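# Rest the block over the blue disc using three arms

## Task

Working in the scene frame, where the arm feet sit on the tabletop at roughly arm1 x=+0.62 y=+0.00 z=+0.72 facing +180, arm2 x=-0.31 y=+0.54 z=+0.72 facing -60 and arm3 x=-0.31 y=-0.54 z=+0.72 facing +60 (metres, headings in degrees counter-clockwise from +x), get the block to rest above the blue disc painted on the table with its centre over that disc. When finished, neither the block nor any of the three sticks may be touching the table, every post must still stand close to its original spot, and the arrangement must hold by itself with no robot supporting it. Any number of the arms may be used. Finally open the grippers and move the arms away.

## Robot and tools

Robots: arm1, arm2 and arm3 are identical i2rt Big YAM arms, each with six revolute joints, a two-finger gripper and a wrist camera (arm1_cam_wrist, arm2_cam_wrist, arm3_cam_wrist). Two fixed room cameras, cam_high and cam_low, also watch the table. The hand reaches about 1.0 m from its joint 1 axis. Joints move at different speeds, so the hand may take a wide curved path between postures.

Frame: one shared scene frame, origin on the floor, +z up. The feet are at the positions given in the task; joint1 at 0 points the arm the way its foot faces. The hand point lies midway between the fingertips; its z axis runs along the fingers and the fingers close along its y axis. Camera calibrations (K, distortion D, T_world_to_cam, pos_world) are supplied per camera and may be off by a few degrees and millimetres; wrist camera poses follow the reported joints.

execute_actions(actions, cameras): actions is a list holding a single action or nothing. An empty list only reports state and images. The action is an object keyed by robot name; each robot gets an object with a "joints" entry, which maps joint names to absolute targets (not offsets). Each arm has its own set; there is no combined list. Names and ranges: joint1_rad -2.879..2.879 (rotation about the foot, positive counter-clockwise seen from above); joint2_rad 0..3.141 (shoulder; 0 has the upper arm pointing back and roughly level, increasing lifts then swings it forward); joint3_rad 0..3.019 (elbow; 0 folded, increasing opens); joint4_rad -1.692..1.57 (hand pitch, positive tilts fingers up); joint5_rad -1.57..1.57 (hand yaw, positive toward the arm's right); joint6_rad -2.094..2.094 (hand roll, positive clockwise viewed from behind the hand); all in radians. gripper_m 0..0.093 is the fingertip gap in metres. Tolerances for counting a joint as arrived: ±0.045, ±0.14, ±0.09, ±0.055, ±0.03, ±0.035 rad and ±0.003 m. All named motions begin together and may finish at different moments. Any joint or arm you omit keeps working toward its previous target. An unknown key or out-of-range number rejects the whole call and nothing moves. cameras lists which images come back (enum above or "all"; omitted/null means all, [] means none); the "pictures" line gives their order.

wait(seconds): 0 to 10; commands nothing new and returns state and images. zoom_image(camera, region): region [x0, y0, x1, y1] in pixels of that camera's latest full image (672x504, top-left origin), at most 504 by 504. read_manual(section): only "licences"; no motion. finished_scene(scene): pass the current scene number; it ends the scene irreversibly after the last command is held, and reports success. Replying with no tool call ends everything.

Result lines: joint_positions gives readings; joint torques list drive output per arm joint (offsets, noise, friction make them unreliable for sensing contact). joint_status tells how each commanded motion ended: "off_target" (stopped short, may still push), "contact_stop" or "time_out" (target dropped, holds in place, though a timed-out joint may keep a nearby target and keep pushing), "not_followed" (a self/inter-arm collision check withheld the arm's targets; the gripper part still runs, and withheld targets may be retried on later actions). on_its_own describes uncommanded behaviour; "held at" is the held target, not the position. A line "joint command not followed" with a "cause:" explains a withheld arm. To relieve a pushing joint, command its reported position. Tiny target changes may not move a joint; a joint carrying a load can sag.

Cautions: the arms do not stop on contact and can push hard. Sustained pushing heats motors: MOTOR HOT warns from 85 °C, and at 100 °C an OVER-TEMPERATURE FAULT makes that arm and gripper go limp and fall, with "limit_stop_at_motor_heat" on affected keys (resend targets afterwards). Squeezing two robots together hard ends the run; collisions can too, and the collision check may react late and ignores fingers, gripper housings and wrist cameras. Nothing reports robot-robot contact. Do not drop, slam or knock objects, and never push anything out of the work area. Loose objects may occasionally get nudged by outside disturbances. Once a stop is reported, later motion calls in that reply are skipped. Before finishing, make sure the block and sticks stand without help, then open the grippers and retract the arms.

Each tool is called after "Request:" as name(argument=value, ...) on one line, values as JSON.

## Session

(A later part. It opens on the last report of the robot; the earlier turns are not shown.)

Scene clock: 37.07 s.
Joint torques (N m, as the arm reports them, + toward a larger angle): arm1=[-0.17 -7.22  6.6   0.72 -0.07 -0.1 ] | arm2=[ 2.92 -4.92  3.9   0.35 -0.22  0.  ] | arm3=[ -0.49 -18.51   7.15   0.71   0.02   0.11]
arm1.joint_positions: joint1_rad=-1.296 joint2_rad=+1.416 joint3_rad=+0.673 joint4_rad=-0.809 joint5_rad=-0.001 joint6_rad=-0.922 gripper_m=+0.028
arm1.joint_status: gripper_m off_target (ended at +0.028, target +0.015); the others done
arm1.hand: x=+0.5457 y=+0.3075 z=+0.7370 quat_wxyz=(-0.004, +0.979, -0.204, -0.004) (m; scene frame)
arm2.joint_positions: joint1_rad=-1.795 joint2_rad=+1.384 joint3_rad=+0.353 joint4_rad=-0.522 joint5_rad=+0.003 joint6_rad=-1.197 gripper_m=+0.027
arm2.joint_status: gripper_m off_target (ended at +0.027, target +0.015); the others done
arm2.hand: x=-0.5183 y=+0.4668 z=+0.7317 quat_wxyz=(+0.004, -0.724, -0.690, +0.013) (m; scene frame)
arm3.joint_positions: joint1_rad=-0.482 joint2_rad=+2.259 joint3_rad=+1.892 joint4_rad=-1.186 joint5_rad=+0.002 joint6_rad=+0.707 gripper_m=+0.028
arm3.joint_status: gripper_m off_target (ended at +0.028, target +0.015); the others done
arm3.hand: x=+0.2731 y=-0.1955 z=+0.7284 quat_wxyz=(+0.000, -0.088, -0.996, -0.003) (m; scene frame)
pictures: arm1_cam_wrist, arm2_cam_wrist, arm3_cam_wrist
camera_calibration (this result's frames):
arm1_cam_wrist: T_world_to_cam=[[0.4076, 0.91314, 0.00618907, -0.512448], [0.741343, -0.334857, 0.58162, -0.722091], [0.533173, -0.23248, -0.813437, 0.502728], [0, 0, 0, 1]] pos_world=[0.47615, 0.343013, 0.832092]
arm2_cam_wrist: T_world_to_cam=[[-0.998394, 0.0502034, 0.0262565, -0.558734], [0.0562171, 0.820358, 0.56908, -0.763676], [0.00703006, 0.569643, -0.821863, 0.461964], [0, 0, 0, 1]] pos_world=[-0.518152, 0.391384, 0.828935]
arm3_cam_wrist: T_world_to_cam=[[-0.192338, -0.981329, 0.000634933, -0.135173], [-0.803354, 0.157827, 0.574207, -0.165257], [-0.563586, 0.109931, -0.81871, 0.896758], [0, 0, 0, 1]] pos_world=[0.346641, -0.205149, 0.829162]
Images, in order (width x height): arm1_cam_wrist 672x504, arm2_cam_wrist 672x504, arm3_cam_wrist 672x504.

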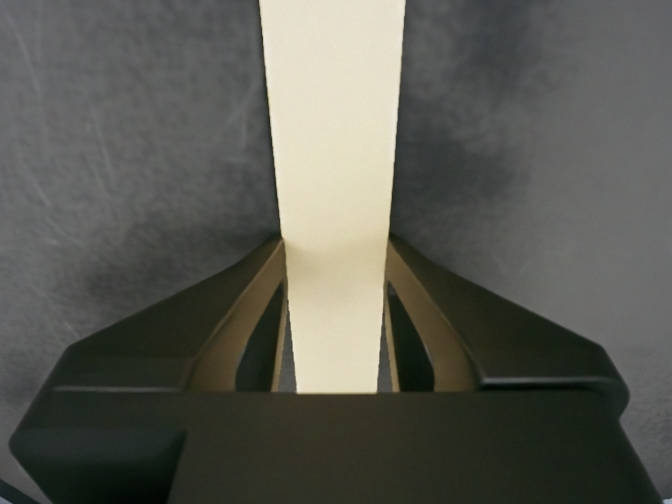

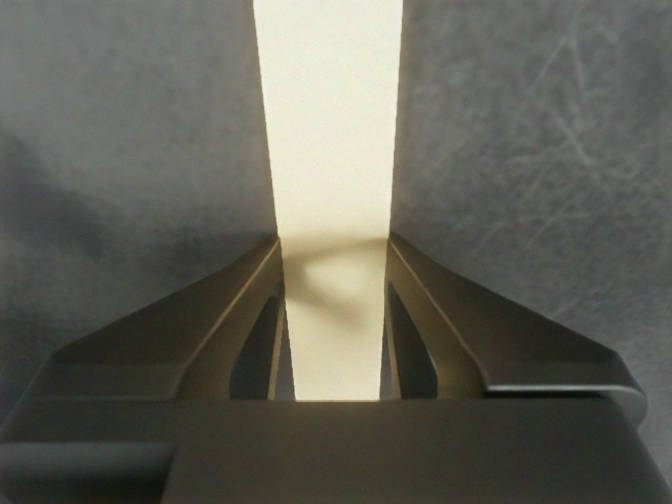

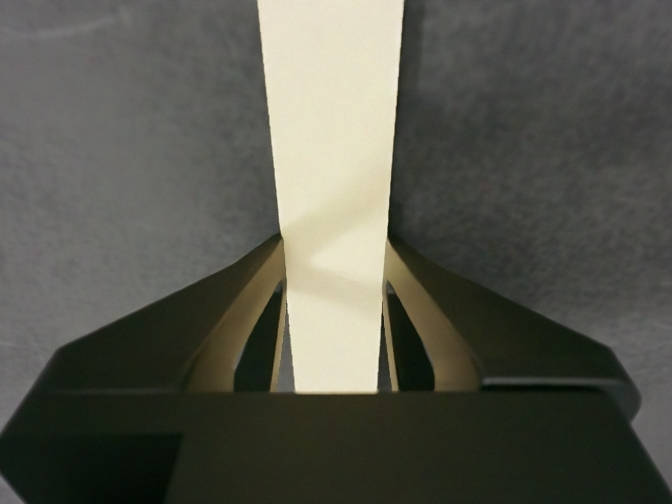

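Request:
execute_actions(actions=[{"arm1": {"joints": {"joint2_rad": 1.30, "joint3_rad": 0.77, "joint4_rad": -1.012}}, "arm2": {"joints": {"joint2_rad": 1.165, "joint3_rad": 0.45, "joint4_rad": -0.835}}, "arm3": {"joints": {"joint2_rad": 2.17, "joint3_rad": 1.99, "joint4_rad": -1.325}}}])

Scene clock: 43.33 s.
Joint torques (N m, as the arm reports them, + toward a larger angle): arm1=[-0.14 -6.53 12.04 -0.14 -0.07 -0.1 ] | arm2=[ 2.56 -4.51  8.88 -0.4  -0.24 -0.01] | arm3=[ -0.35 -22.78  11.17  -0.04   0.01   0.14]
arm1.joint_positions: joint1_rad=-1.296 joint2_rad=+1.287 joint3_rad=+0.742 joint4_rad=-0.999 joint5_rad=-0.001 joint6_rad=-0.922 gripper_m=+0.028
arm1.joint_status: all done
arm1.hand: x=+0.5461 y=+0.3062 z=+0.7955 quat_wxyz=(-0.008, +0.979, -0.204, -0.005) (m; scene frame)
arm2.joint_positions: joint1_rad=-1.795 joint2_rad=+1.158 joint3_rad=+0.431 joint4_rad=-0.824 joint5_rad=+0.003 joint6_rad=-1.197 gripper_m=+0.027
arm2.joint_status: all done
arm2.hand: x=-0.5206 y=+0.4665 z=+0.7946 quat_wxyz=(+0.004, -0.724, -0.690, +0.014) (m; scene frame)
arm3.joint_positions: joint1_rad=-0.482 joint2_rad=+2.208 joint3_rad=+1.936 joint4_rad=-1.318 joint5_rad=+0.002 joint6_rad=+0.707 gripper_m=+0.028
arm3.joint_status: all done
arm3.hand: x=+0.2646 y=-0.2008 z=+0.7773 quat_wxyz=(+0.015, -0.088, -0.996, +0.008) (m; scene frame)
pictures: arm1_cam_wrist, arm2_cam_wrist, arm3_cam_wrist, cam_high, cam_low
camera_calibration (this result's frames):
arm1_cam_wrist: T_world_to_cam=[[0.407637, 0.913049, 0.0131301, -0.517341], [0.742536, -0.339811, 0.577207, -0.752492], [0.531481, -0.225542, -0.816492, 0.551012], [0, 0, 0, 1]] pos_world=[0.476788, 0.340929, 0.891034]
arm2_cam_wrist: T_world_to_cam=[[-0.998384, 0.050209, 0.0266109, -0.562916], [0.0564246, 0.820428, 0.56896, -0.798894], [0.00673456, 0.569542, -0.821935, 0.513836], [0, 0, 0, 1]] pos_world=[-0.520389, 0.391047, 0.891857]
arm3_cam_wrist: T_world_to_cam=[[-0.191704, -0.981124, 0.0253993, -0.161453], [-0.784513, 0.168735, 0.596715, -0.219626], [-0.589737, 0.0944664, -0.802051, 0.923436], [0, 0, 0, 1]] pos_world=[0.341333, -0.208581, 0.875798]
Images, in order (width x height): arm1_cam_wrist 672x504, arm2_cam_wrist 672x504, arm3_cam_wrist 672x504, cam_high 672x504, cam_low 672x504.

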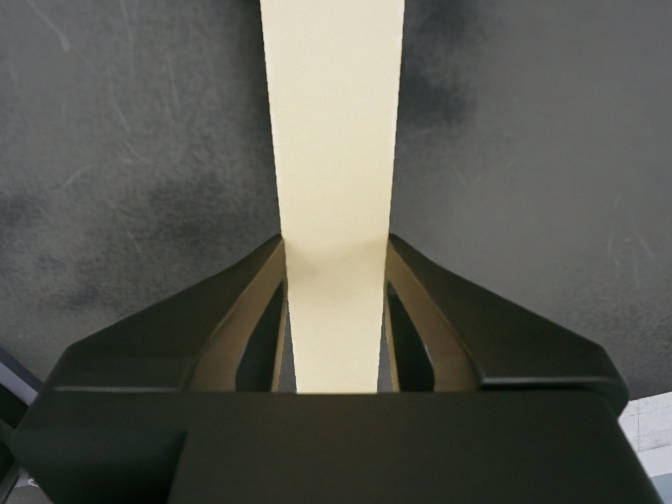

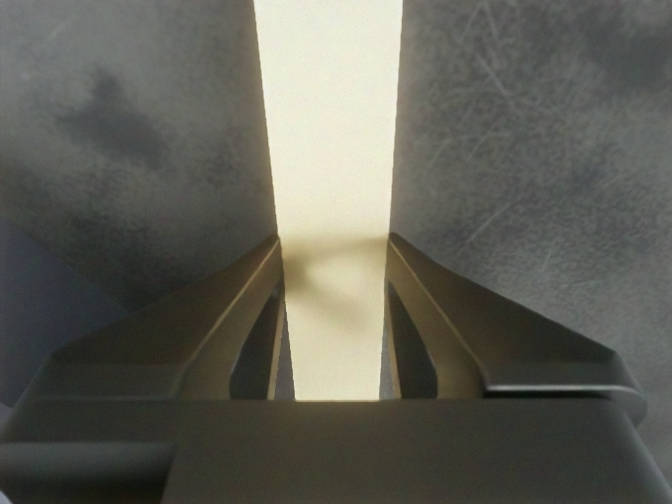

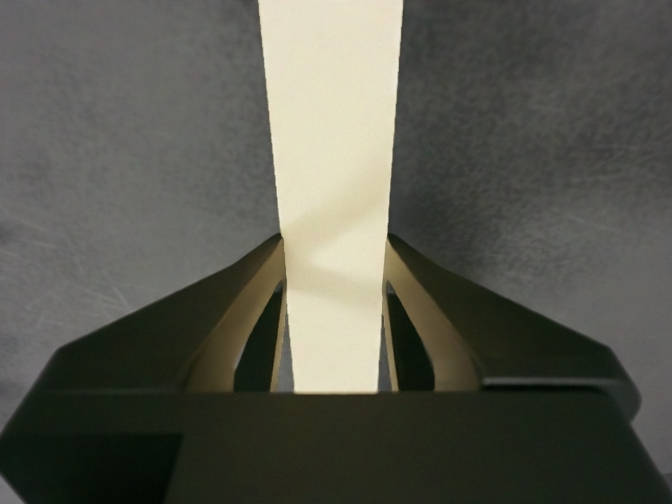

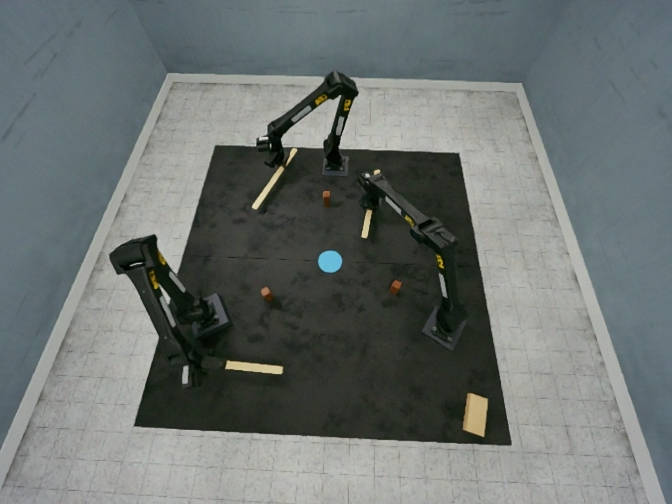

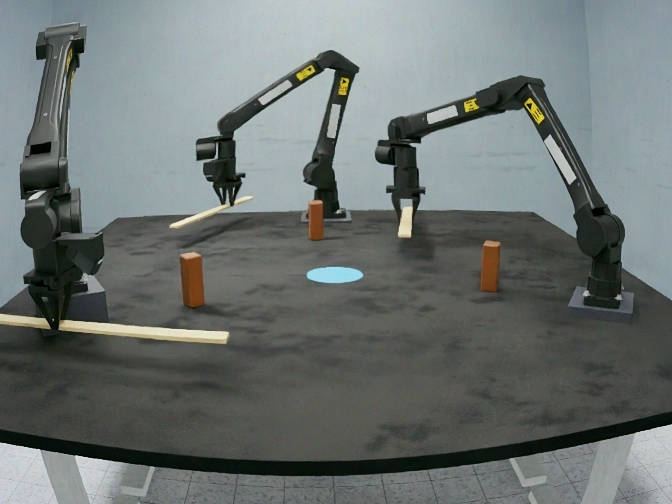

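Request:
execute_actions(actions=[{"arm1": {"joints": {"joint1_rad": -0.29, "joint2_rad": 1.18, "joint3_rad": 1.01, "joint4_rad": -1.39, "joint6_rad": -0.325}}, "arm2": {"joints": {"joint1_rad": -1.10, "joint2_rad": 1.22, "joint3_rad": 0.88, "joint4_rad": -1.22}}, "arm3": {"joints": {"joint2_rad": 1.72, "joint3_rad": 1.75, "joint4_rad": -1.57}}}])

Scene clock: 46.80 s.
Joint torques (N m, as the arm reports them, + toward a larger angle): arm1=[ 0.79 -6.46 12.57 -0.13 -0.07  0.09] | arm2=[ 1.23 -8.96 11.42 -0.5  -0.15 -0.01] | arm3=[ -0.51 -13.62   8.16   0.13   0.01   0.12]
arm1.joint_positions: joint1_rad=-0.296 joint2_rad=+1.171 joint3_rad=+0.992 joint4_rad=-1.377 joint5_rad=+0.000 joint6_rad=-0.335 gripper_m=+0.028
arm1.joint_status: all done
arm1.hand: x=+0.3211 y=+0.1056 z=+0.9198 quat_wxyz=(+0.002, +1.000, +0.001, -0.007) (m; scene frame)
arm2.joint_positions: joint1_rad=-1.101 joint2_rad=+1.224 joint3_rad=+0.852 joint4_rad=-1.209 joint5_rad=+0.001 joint6_rad=-1.196 gripper_m=+0.027
arm2.joint_status: all done
arm2.hand: x=-0.4718 y=+0.2738 z=+0.9163 quat_wxyz=(+0.001, -0.446, -0.895, +0.001) (m; scene frame)
arm3.joint_positions: joint1_rad=-0.482 joint2_rad=+1.712 joint3_rad=+1.743 joint4_rad=-1.565 joint5_rad=+0.002 joint6_rad=+0.707 gripper_m=+0.028
arm3.joint_status: all done
arm3.hand: x=+0.1543 y=-0.2670 z=+0.9955 quat_wxyz=(-0.008, -0.088, -0.996, -0.008) (m; scene frame)
pictures: arm1_cam_wrist, arm2_cam_wrist, arm3_cam_wrist, cam_high, cam_low
camera_calibration (this result's frames):
arm1_cam_wrist: T_world_to_cam=[[0.00783284, 0.999963, -0.00356153, -0.109519], [0.816708, -0.00434218, 0.577035, -0.784465], [0.576998, -0.00742855, -0.816712, 0.689412], [0, 0, 0, 1]] pos_world=[0.243747, 0.11123, 1.01532]
arm2_cam_wrist: T_world_to_cam=[[-0.799955, -0.600049, 0.00346624, -0.214844], [-0.486619, 0.652095, 0.581355, -0.934307], [-0.351102, 0.463372, -0.813642, 0.575931], [0, 0, 0, 1]] pos_world=[-0.424307, 0.21347, 1.01251]
arm3_cam_wrist: T_world_to_cam=[[-0.192357, -0.981258, -0.0114992, -0.216305], [-0.812315, 0.152642, 0.562889, -0.391474], [-0.550584, 0.117616, -0.826452, 1.06405], [0, 0, 0, 1]] pos_world=[0.226242, -0.277645, 1.09726]
Images, in order (width x height): arm1_cam_wrist 672x504, arm2_cam_wrist 672x504, arm3_cam_wrist 672x504, cam_high 672x504, cam_low 672x504.

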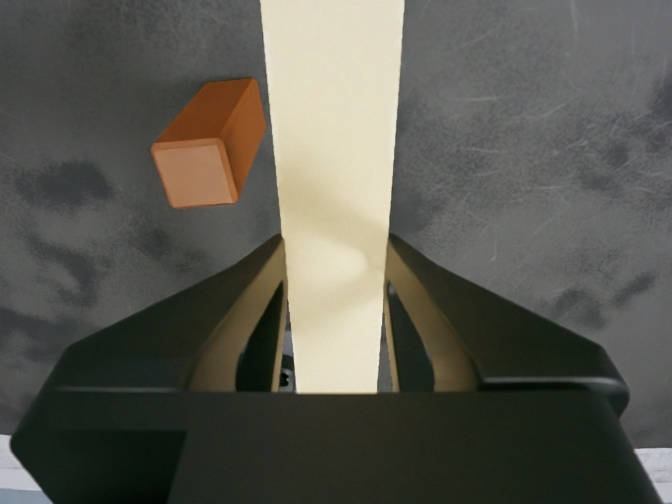

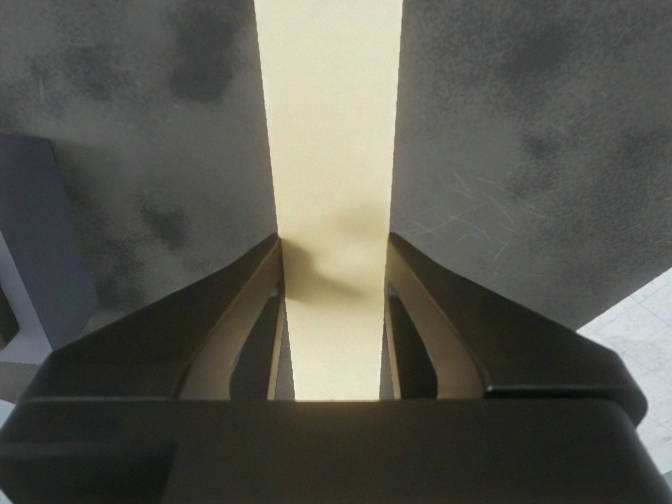

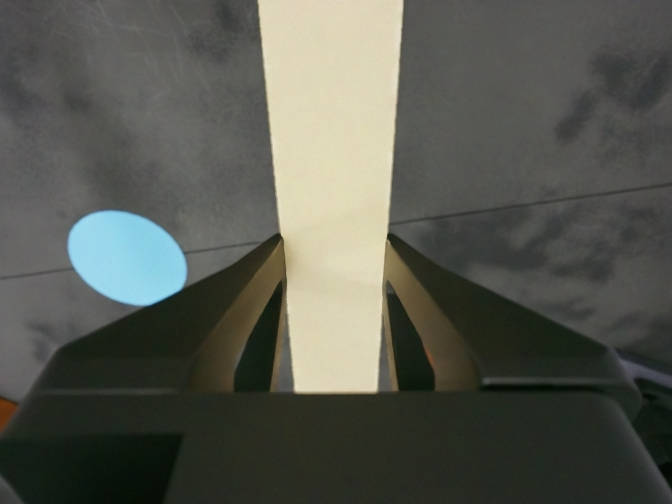

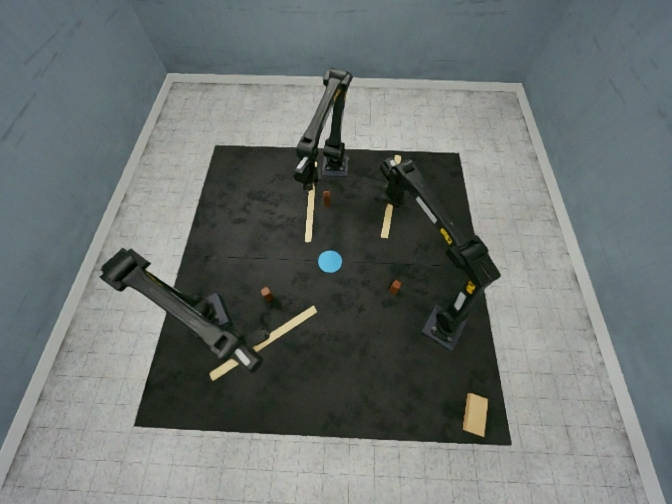

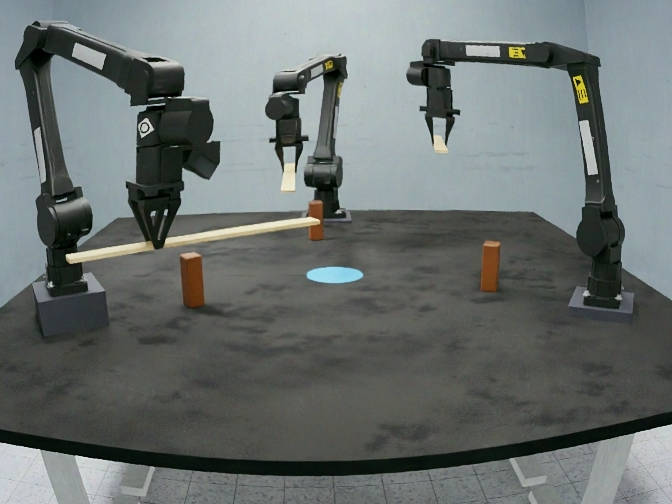

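Request:
zoom_image(camera="arm1_cam_wrist", region=[130, 60, 290, 220])

Request:
zoom_image(camera="arm3_cam_wrist", region=[40, 180, 220, 330])

Region (130, 60, 290, 220) of arm1_cam_wrist's 672x504 image, scaled by 3.150, with more detail than that image has.

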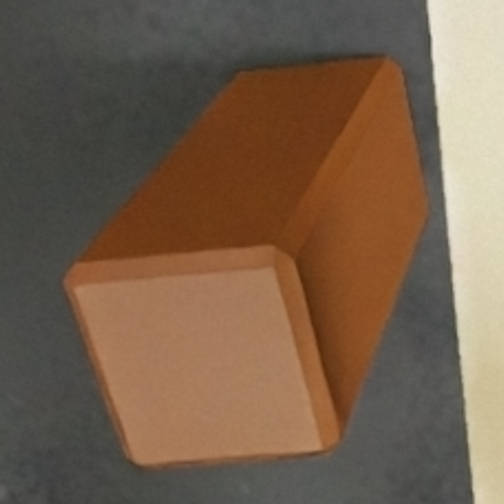

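Region (40, 180, 220, 330) of arm3_cam_wrist's 672x504 image, scaled by 2.800, with more detail than that image has.

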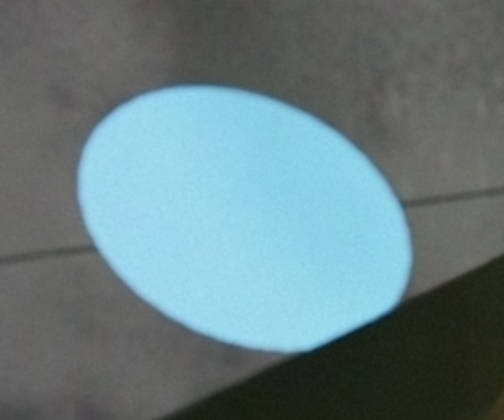

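Request:
execute_actions(actions=[{"arm2": {"joints": {"joint1_rad": -0.40, "joint6_rad": -0.383}}, "arm3": {"joints": {"joint2_rad": 1.18, "joint3_rad": 0.995, "joint4_rad": -1.365, "joint6_rad": -0.345}}}])

Scene clock: 52.13 s.
Joint torques (N m, as the arm reports them, + toward a larger angle): arm1=[ 0.78 -6.42 12.62 -0.14 -0.07  0.09] | arm2=[ 2.01 -8.91 11.17 -0.35 -0.08  0.06] | arm3=[-0.73 -5.52  8.25  0.64 -0.08 -0.17]
arm1.joint_positions: joint1_rad=-0.296 joint2_rad=+1.171 joint3_rad=+0.992 joint4_rad=-1.377 joint5_rad=+0.000 joint6_rad=-0.335 gripper_m=+0.028
arm1.joint_status: not commanded
arm1.hand: x=+0.3211 y=+0.1056 z=+0.9198 quat_wxyz=(+0.002, +1.000, +0.001, -0.007) (m; scene frame)
arm2.joint_positions: joint1_rad=-0.402 joint2_rad=+1.224 joint3_rad=+0.852 joint4_rad=-1.209 joint5_rad=+0.001 joint6_rad=-0.392 gripper_m=+0.027
arm2.joint_status: all done
arm2.hand: x=-0.2635 y=+0.2312 z=+0.9154 quat_wxyz=(+0.004, -0.492, -0.871, +0.002) (m; scene frame)
arm3.joint_positions: joint1_rad=-0.482 joint2_rad=+1.178 joint3_rad=+0.984 joint4_rad=-1.376 joint5_rad=+0.002 joint6_rad=-0.330 gripper_m=+0.028
arm3.joint_status: all done
arm3.hand: x=-0.0354 y=-0.3779 z=+0.9234 quat_wxyz=(+0.008, +0.417, -0.909, -0.001) (m; scene frame)
pictures: arm1_cam_wrist, arm2_cam_wrist, arm3_cam_wrist, cam_high, cam_low
camera_calibration (this result's frames):
arm1_cam_wrist: T_world_to_cam=[[0.00821426, 0.99996, -0.00356703, -0.109636], [0.816706, -0.00465052, 0.577036, -0.784433], [0.576996, -0.00765314, -0.816711, 0.689435], [0, 0, 0, 1]] pos_world=[0.24375, 0.11126, 1.01532]
arm2_cam_wrist: T_world_to_cam=[[-0.858174, -0.513287, 0.00862848, -0.113927], [-0.412215, 0.699013, 0.584345, -0.798552], [-0.305968, 0.497913, -0.81146, 0.66994], [0, 0, 0, 1]] pos_world=[-0.221964, 0.166149, 1.01124]
arm3_cam_wrist: T_world_to_cam=[[0.746906, -0.664925, -0.00242615, -0.217985], [-0.53833, -0.606836, 0.584766, -0.785576], [-0.390298, -0.435459, -0.811198, 0.695622], [0, 0, 0, 1]] pos_world=[0.0114159, -0.318744, 1.02314]
Images, in order (width x height): arm1_cam_wrist 672x504, arm2_cam_wrist 672x504, arm3_cam_wrist 672x504, cam_high 672x504, cam_low 672x504.

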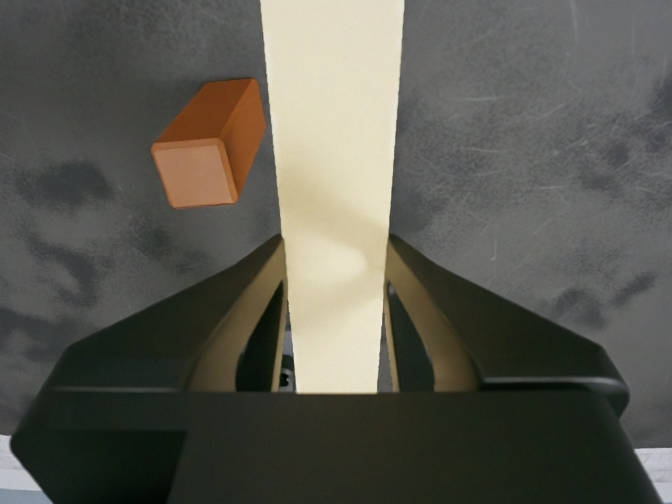

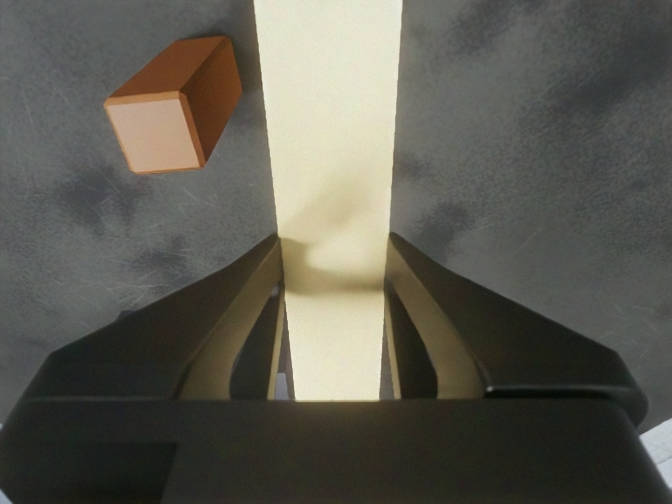

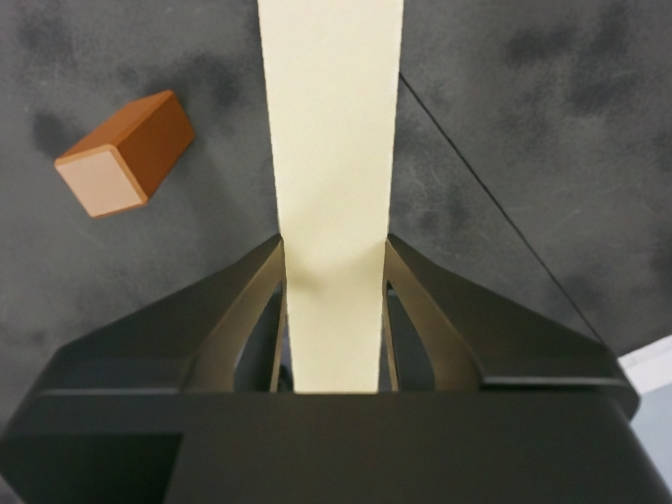

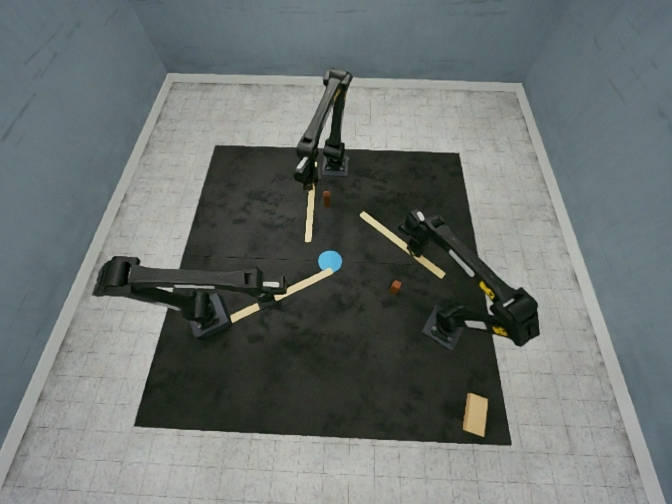

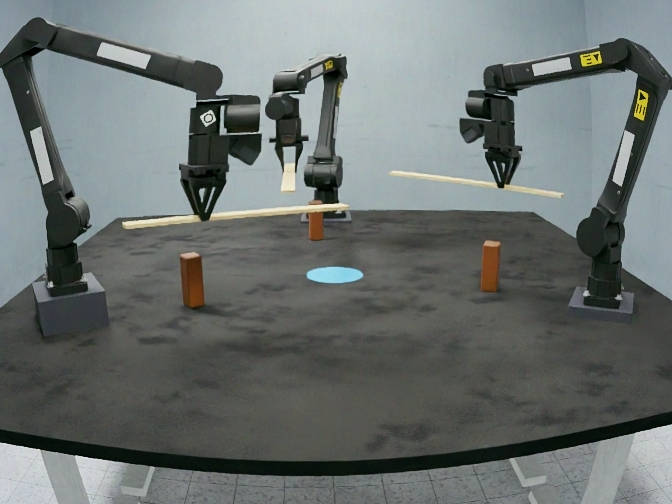

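Request:
zoom_image(camera="arm2_cam_wrist", region=[90, 20, 260, 190])

Request:
zoom_image(camera="arm3_cam_wrist", region=[40, 70, 210, 240])

Region (90, 20, 260, 190) of arm2_cam_wrist's 672x504 image, scaled by 2.965, with more detail than that image has.

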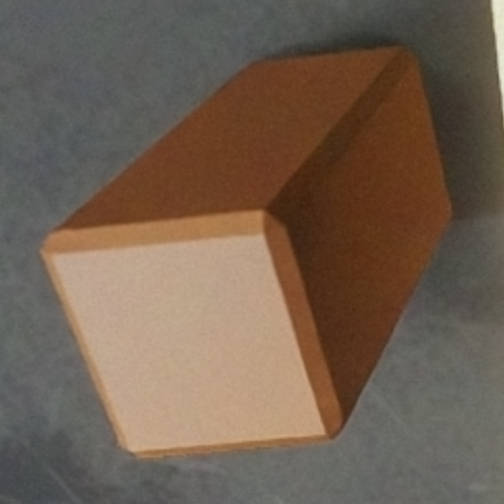

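Region (40, 70, 210, 240) of arm3_cam_wrist's 672x504 image, scaled by 2.965, with more detail than that image has.

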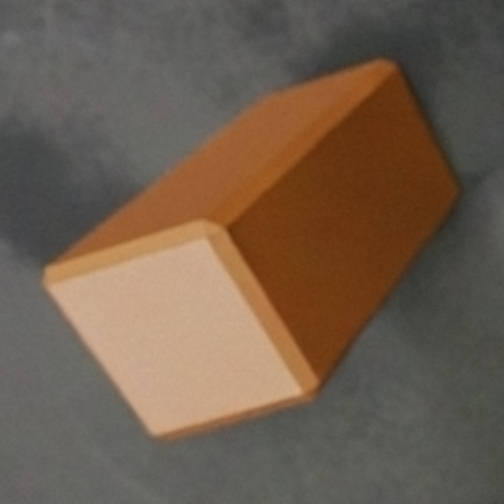

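Request:
zoom_image(camera="cam_high", region=[220, 150, 460, 340])

Region (220, 150, 460, 340) of cam_high's 672x504 image, scaled by 2.100, with more detail than that image has; it fills the top 399 rows of this view, and the rest is white.

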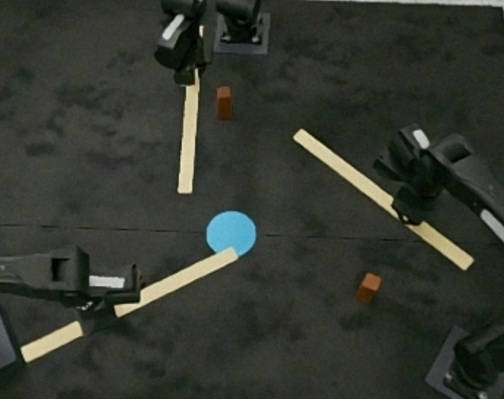

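Request:
execute_actions(actions=[{"arm1": {"joints": {"joint1_rad": -0.057, "joint2_rad": 1.31, "joint3_rad": 1.03, "joint4_rad": -1.056, "joint6_rad": -0.093}}, "arm3": {"joints": {"joint1_rad": -0.28}}}])

Scene clock: 62.27 s.
Joint torques (N m, as the arm reports them, + toward a larger angle): arm1=[ 0.15 -9.86 14.51  1.41 -0.05  0.09] | arm2=[ 1.98 -8.42 11.33 -0.68 -0.11  0.05] | arm3=[-0.99 -5.38  8.25  0.75 -0.07 -0.15]
arm1.joint_positions: joint1_rad=-0.054 joint2_rad=+1.318 joint3_rad=+0.992 joint4_rad=-1.074 joint5_rad=+0.000 joint6_rad=-0.103 gripper_m=+0.028
arm1.joint_status: all done
arm1.hand: x=+0.2253 y=+0.0379 z=+0.8779 quat_wxyz=(-0.004, +0.996, +0.006, -0.085) (m; scene frame)
arm2.joint_positions: joint1_rad=-0.402 joint2_rad=+1.224 joint3_rad=+0.852 joint4_rad=-1.209 joint5_rad=+0.001 joint6_rad=-0.392 gripper_m=+0.027
arm2.joint_status: not commanded
arm2.hand: x=-0.2635 y=+0.2312 z=+0.9154 quat_wxyz=(+0.004, -0.492, -0.870, +0.002) (m; scene frame)
arm3.joint_positions: joint1_rad=-0.273 joint2_rad=+1.178 joint3_rad=+0.984 joint4_rad=-1.376 joint5_rad=+0.001 joint6_rad=-0.332 gripper_m=+0.028
arm3.joint_status: all done
arm3.hand: x=-0.0743 y=-0.3249 z=+0.9239 quat_wxyz=(+0.007, +0.511, -0.860, -0.002) (m; scene frame)
pictures: arm1_cam_wrist, arm2_cam_wrist, arm3_cam_wrist, cam_high, cam_low
camera_calibration (this result's frames):
arm1_cam_wrist: T_world_to_cam=[[-0.00113167, 0.999971, 0.00750458, -0.0489319], [0.896386, -0.0023122, 0.443269, -0.582855], [0.443273, 0.00722863, -0.896357, 0.809493], [0, 0, 0, 1]] pos_world=[0.163581, 0.0417313, 0.984323]
arm2_cam_wrist: T_world_to_cam=[[-0.858369, -0.51296, 0.00863037, -0.114056], [-0.411949, 0.699172, 0.584343, -0.798516], [-0.305778, 0.498027, -0.811461, 0.669965], [0, 0, 0, 1]] pos_world=[-0.221989, 0.166134, 1.01124]
arm3_cam_wrist: T_world_to_cam=[[0.869744, -0.493472, -0.00554626, -0.0859573], [-0.398262, -0.708484, 0.582613, -0.79525], [-0.291433, -0.504515, -0.812731, 0.690246], [0, 0, 0, 1]] pos_world=[-0.0407968, -0.2576, 1.02383]
Images, in order (width x height): arm1_cam_wrist 672x504, arm2_cam_wrist 672x504, arm3_cam_wrist 672x504, cam_high 672x504, cam_low 672x504.

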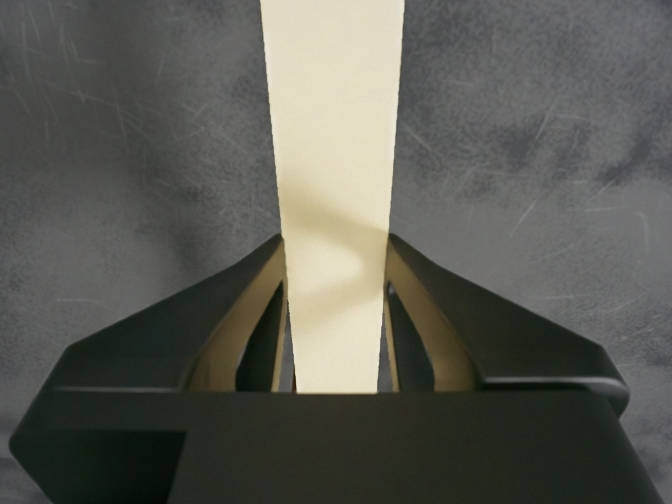

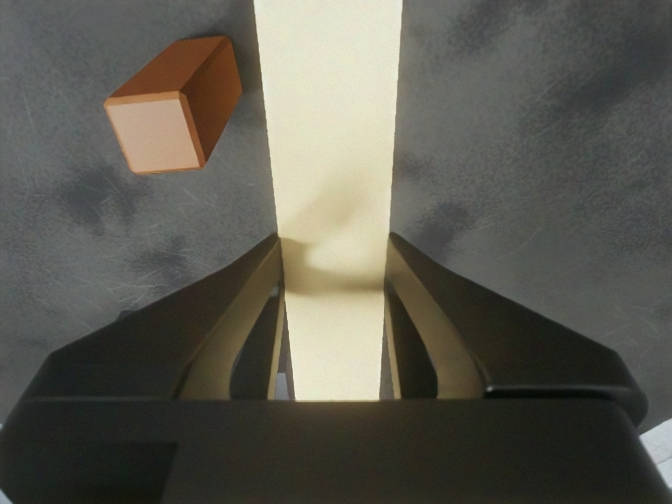

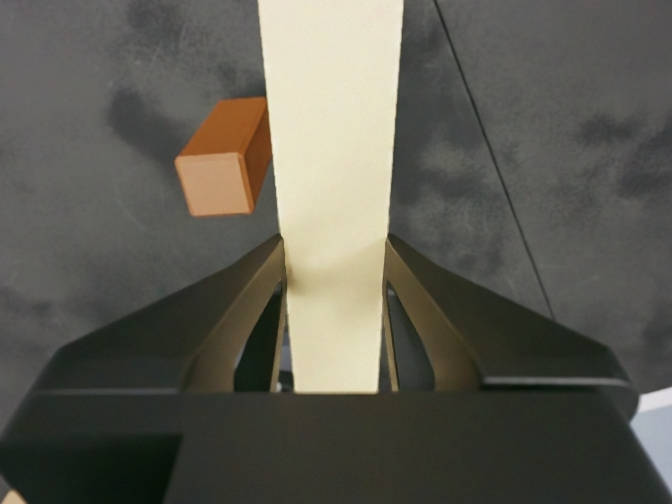

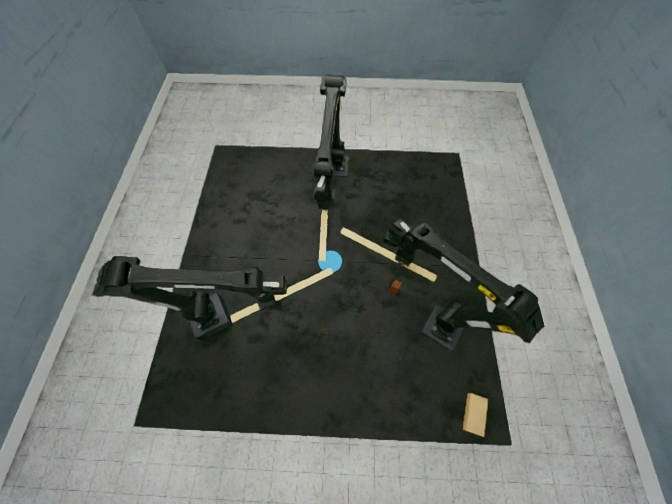

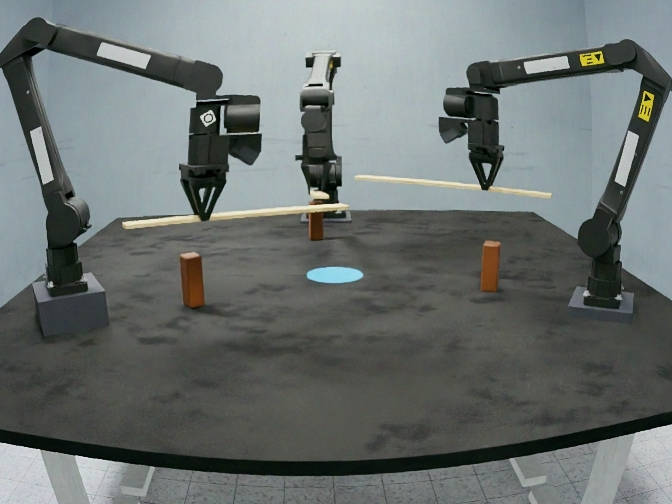

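Request:
zoom_image(camera="arm1_cam_wrist", region=[260, 300, 420, 400])

Request:
zoom_image(camera="cam_low", region=[260, 150, 400, 250])

Request:
zoom_image(camera="arm3_cam_wrist", region=[150, 80, 300, 230])

Region (260, 300, 420, 400) of arm1_cam_wrist's 672x504 image, scaled by 3.150, with more detail than that image has; it fills the top 315 rows of this view, and the rest is white.

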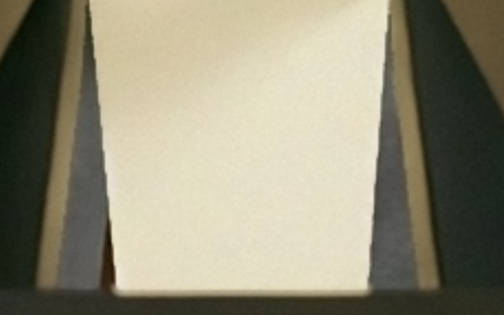

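Region (260, 150, 400, 250) of cam_low's 672x504 image, scaled by 3.600, with more detail than that image has; it fills the top 360 rows of this view, and the rest is white.

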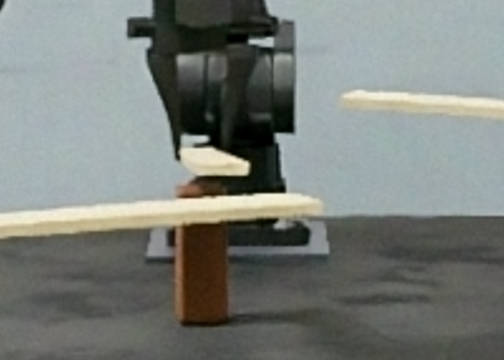

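Region (150, 80, 300, 230) of arm3_cam_wrist's 672x504 image, scaled by 3.360, with more detail than that image has.

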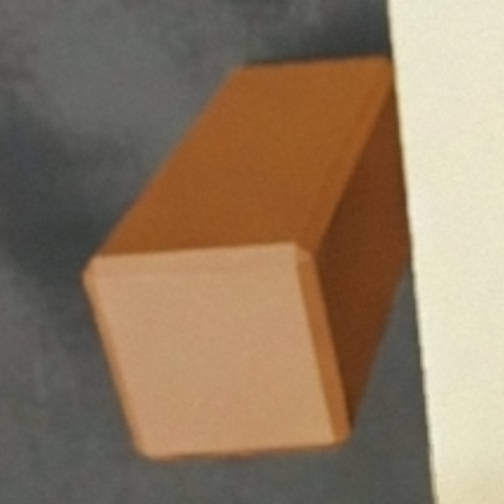

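Request:
execute_actions(actions=[{"arm1": {"joints": {"joint2_rad": 1.272, "joint3_rad": 1.0, "joint4_rad": -0.97}}, "arm3": {"joints": {"joint1_rad": -0.044, "joint2_rad": 1.11, "joint6_rad": -0.072}}}], cameras=["arm3_cam_wrist", "cam_high", "cam_low"])

Scene clock: 69.60 s.
Joint torques (N m, as the arm reports them, + toward a larger angle): arm1=[-0.01 -9.06 11.87  1.69 -0.05  0.09] | arm2=[ 2.12 -8.4  11.32 -0.45 -0.11  0.03] | arm3=[-0.75 -6.43  8.49  0.84 -0.02  0.16]
arm1.joint_positions: joint1_rad=-0.054 joint2_rad=+1.273 joint3_rad=+0.992 joint4_rad=-0.988 joint5_rad=+0.000 joint6_rad=-0.103 gripper_m=+0.028
arm1.joint_status: all done
arm1.hand: x=+0.2063 y=+0.0398 z=+0.9003 quat_wxyz=(-0.011, +0.989, +0.005, -0.150) (m; scene frame)
arm2.joint_positions: joint1_rad=-0.402 joint2_rad=+1.224 joint3_rad=+0.852 joint4_rad=-1.209 joint5_rad=+0.001 joint6_rad=-0.392 gripper_m=+0.027
arm2.joint_status: not commanded
arm2.hand: x=-0.2635 y=+0.2312 z=+0.9154 quat_wxyz=(+0.004, -0.492, -0.870, +0.002) (m; scene frame)
arm3.joint_positions: joint1_rad=-0.037 joint2_rad=+1.128 joint3_rad=+0.984 joint4_rad=-1.376 joint5_rad=+0.001 joint6_rad=-0.087 gripper_m=+0.028
arm3.joint_status: all done
arm3.hand: x=-0.1316 y=-0.2789 z=+0.9392 quat_wxyz=(-0.015, +0.506, -0.862, -0.013) (m; scene frame)
pictures: arm3_cam_wrist, cam_high, cam_low
camera_calibration (this result's frames):
arm3_cam_wrist: T_world_to_cam=[[0.86443, -0.502748, -0.00233433, -0.0196587], [-0.421759, -0.727688, 0.540916, -0.763735], [-0.273643, -0.466599, -0.841074, 0.748745], [0, 0, 0, 1]] pos_world=[-0.10023, -0.21628, 1.04282]
Images, in order (width x height): arm3_cam_wrist 672x504, cam_high 672x504, cam_low 672x504.

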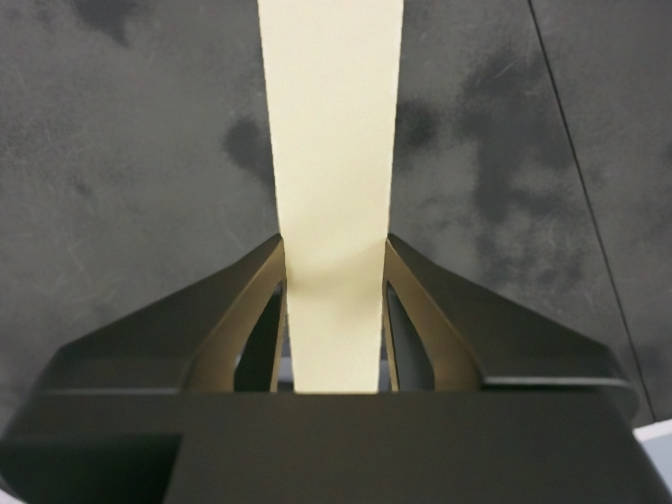

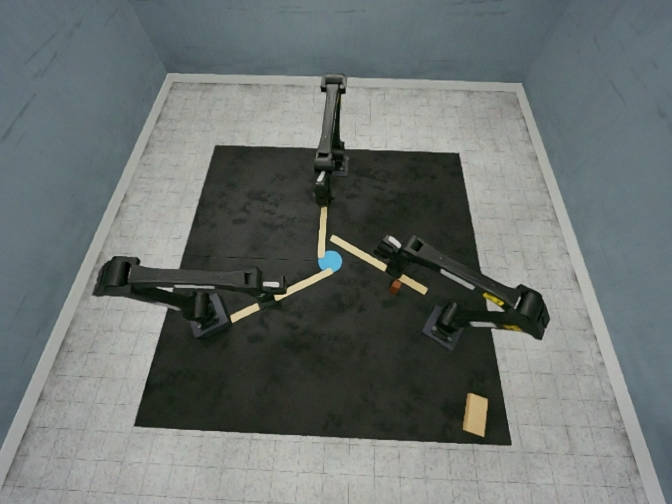

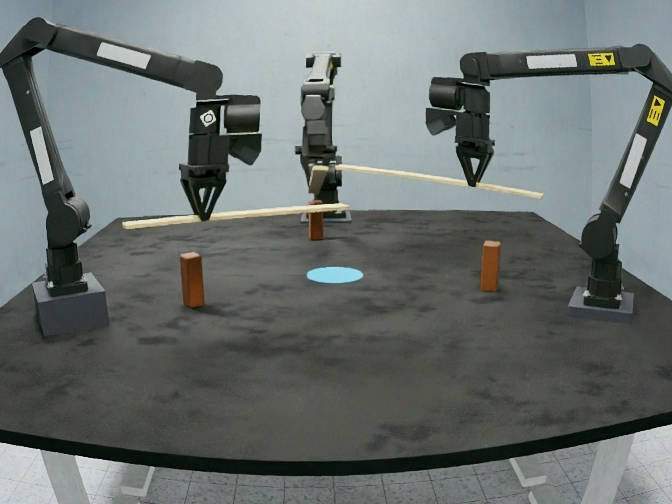

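Request:
execute_actions(actions=[])

Scene clock: 71.03 s.
Joint torques (N m, as the arm reports them, + toward a larger angle): arm1=[ 0.14 -9.   11.89  1.68 -0.05  0.09] | arm2=[ 2.1  -8.52 11.09 -0.47 -0.13  0.01] | arm3=[-0.88 -6.32  8.43  0.9  -0.04  0.15]
arm1.joint_positions: joint1_rad=-0.054 joint2_rad=+1.273 joint3_rad=+0.992 joint4_rad=-0.988 joint5_rad=+0.000 joint6_rad=-0.103 gripper_m=+0.028
arm1.joint_status: all done
arm1.hand: x=+0.2063 y=+0.0398 z=+0.9003 quat_wxyz=(-0.011, +0.989, +0.005, -0.150) (m; scene frame)
arm2.joint_positions: joint1_rad=-0.402 joint2_rad=+1.224 joint3_rad=+0.852 joint4_rad=-1.209 joint5_rad=+0.001 joint6_rad=-0.392 gripper_m=+0.027
arm2.joint_status: not commanded
arm2.hand: x=-0.2635 y=+0.2312 z=+0.9154 quat_wxyz=(+0.004, -0.492, -0.870, +0.002) (m; scene frame)
arm3.joint_positions: joint1_rad=-0.037 joint2_rad=+1.128 joint3_rad=+0.984 joint4_rad=-1.376 joint5_rad=+0.001 joint6_rad=-0.086 gripper_m=+0.028
arm3.joint_status: all done
arm3.hand: x=-0.1316 y=-0.2789 z=+0.9392 quat_wxyz=(-0.015, +0.506, -0.862, -0.013) (m; scene frame)
pictures: arm1_cam_wrist, arm2_cam_wrist, arm3_cam_wrist, cam_high, cam_low
camera_calibration (this result's frames):
arm1_cam_wrist: T_world_to_cam=[[0.00209604, 0.999812, 0.0192852, -0.0623112], [0.946371, -0.00821383, 0.322977, -0.477518], [0.323074, 0.0175739, -0.94621, 0.907168], [0, 0, 0, 1]] pos_world=[0.158958, 0.0424348, 1.0138]
arm2_cam_wrist: T_world_to_cam=[[-0.858369, -0.51296, 0.00863037, -0.114056], [-0.411949, 0.699172, 0.584343, -0.798516], [-0.305778, 0.498027, -0.811461, 0.669965], [0, 0, 0, 1]] pos_world=[-0.221989, 0.166134, 1.01124]
arm3_cam_wrist: T_world_to_cam=[[0.864238, -0.503078, -0.00234963, -0.0197614], [-0.422029, -0.72753, 0.540918, -0.763728], [-0.273833, -0.46649, -0.841072, 0.748749], [0, 0, 0, 1]] pos_world=[-0.100204, -0.216292, 1.04282]
Images, in order (width x height): arm1_cam_wrist 672x504, arm2_cam_wrist 672x504, arm3_cam_wrist 672x504, cam_high 672x504, cam_low 672x504.

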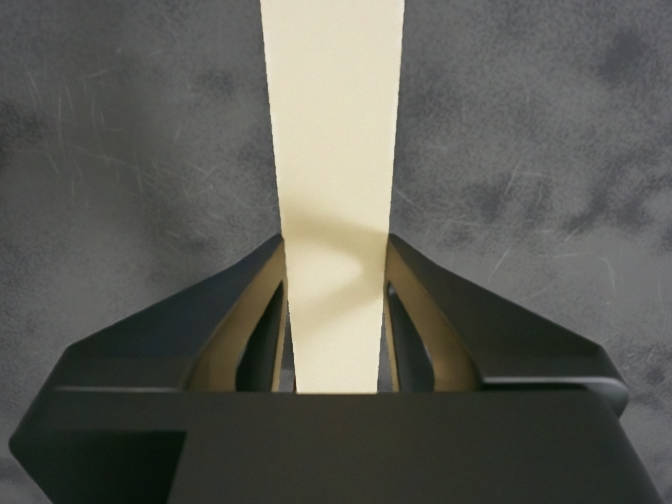

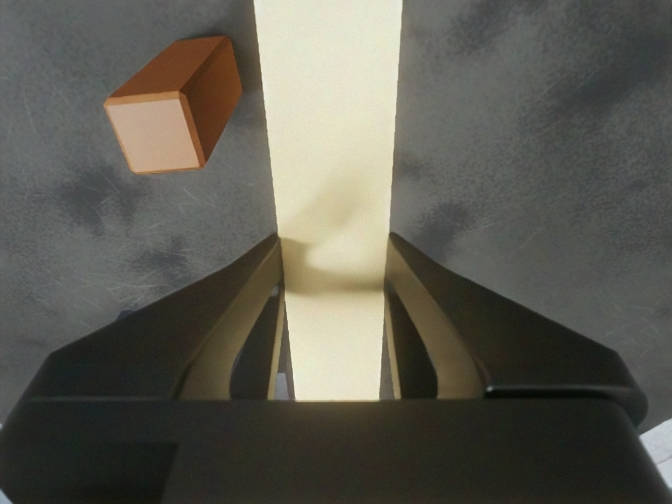

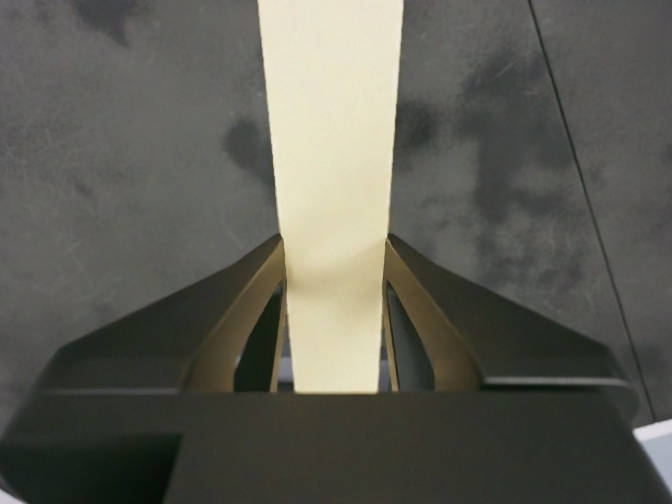

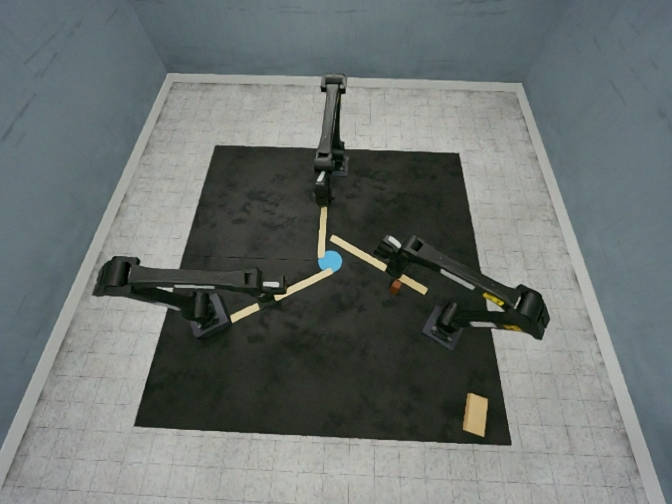

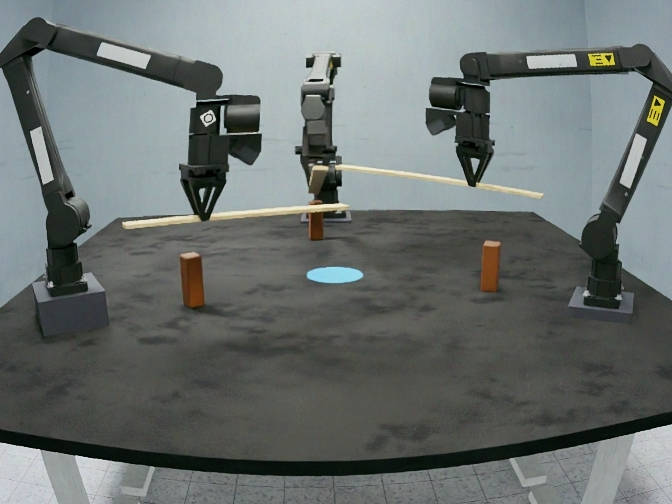

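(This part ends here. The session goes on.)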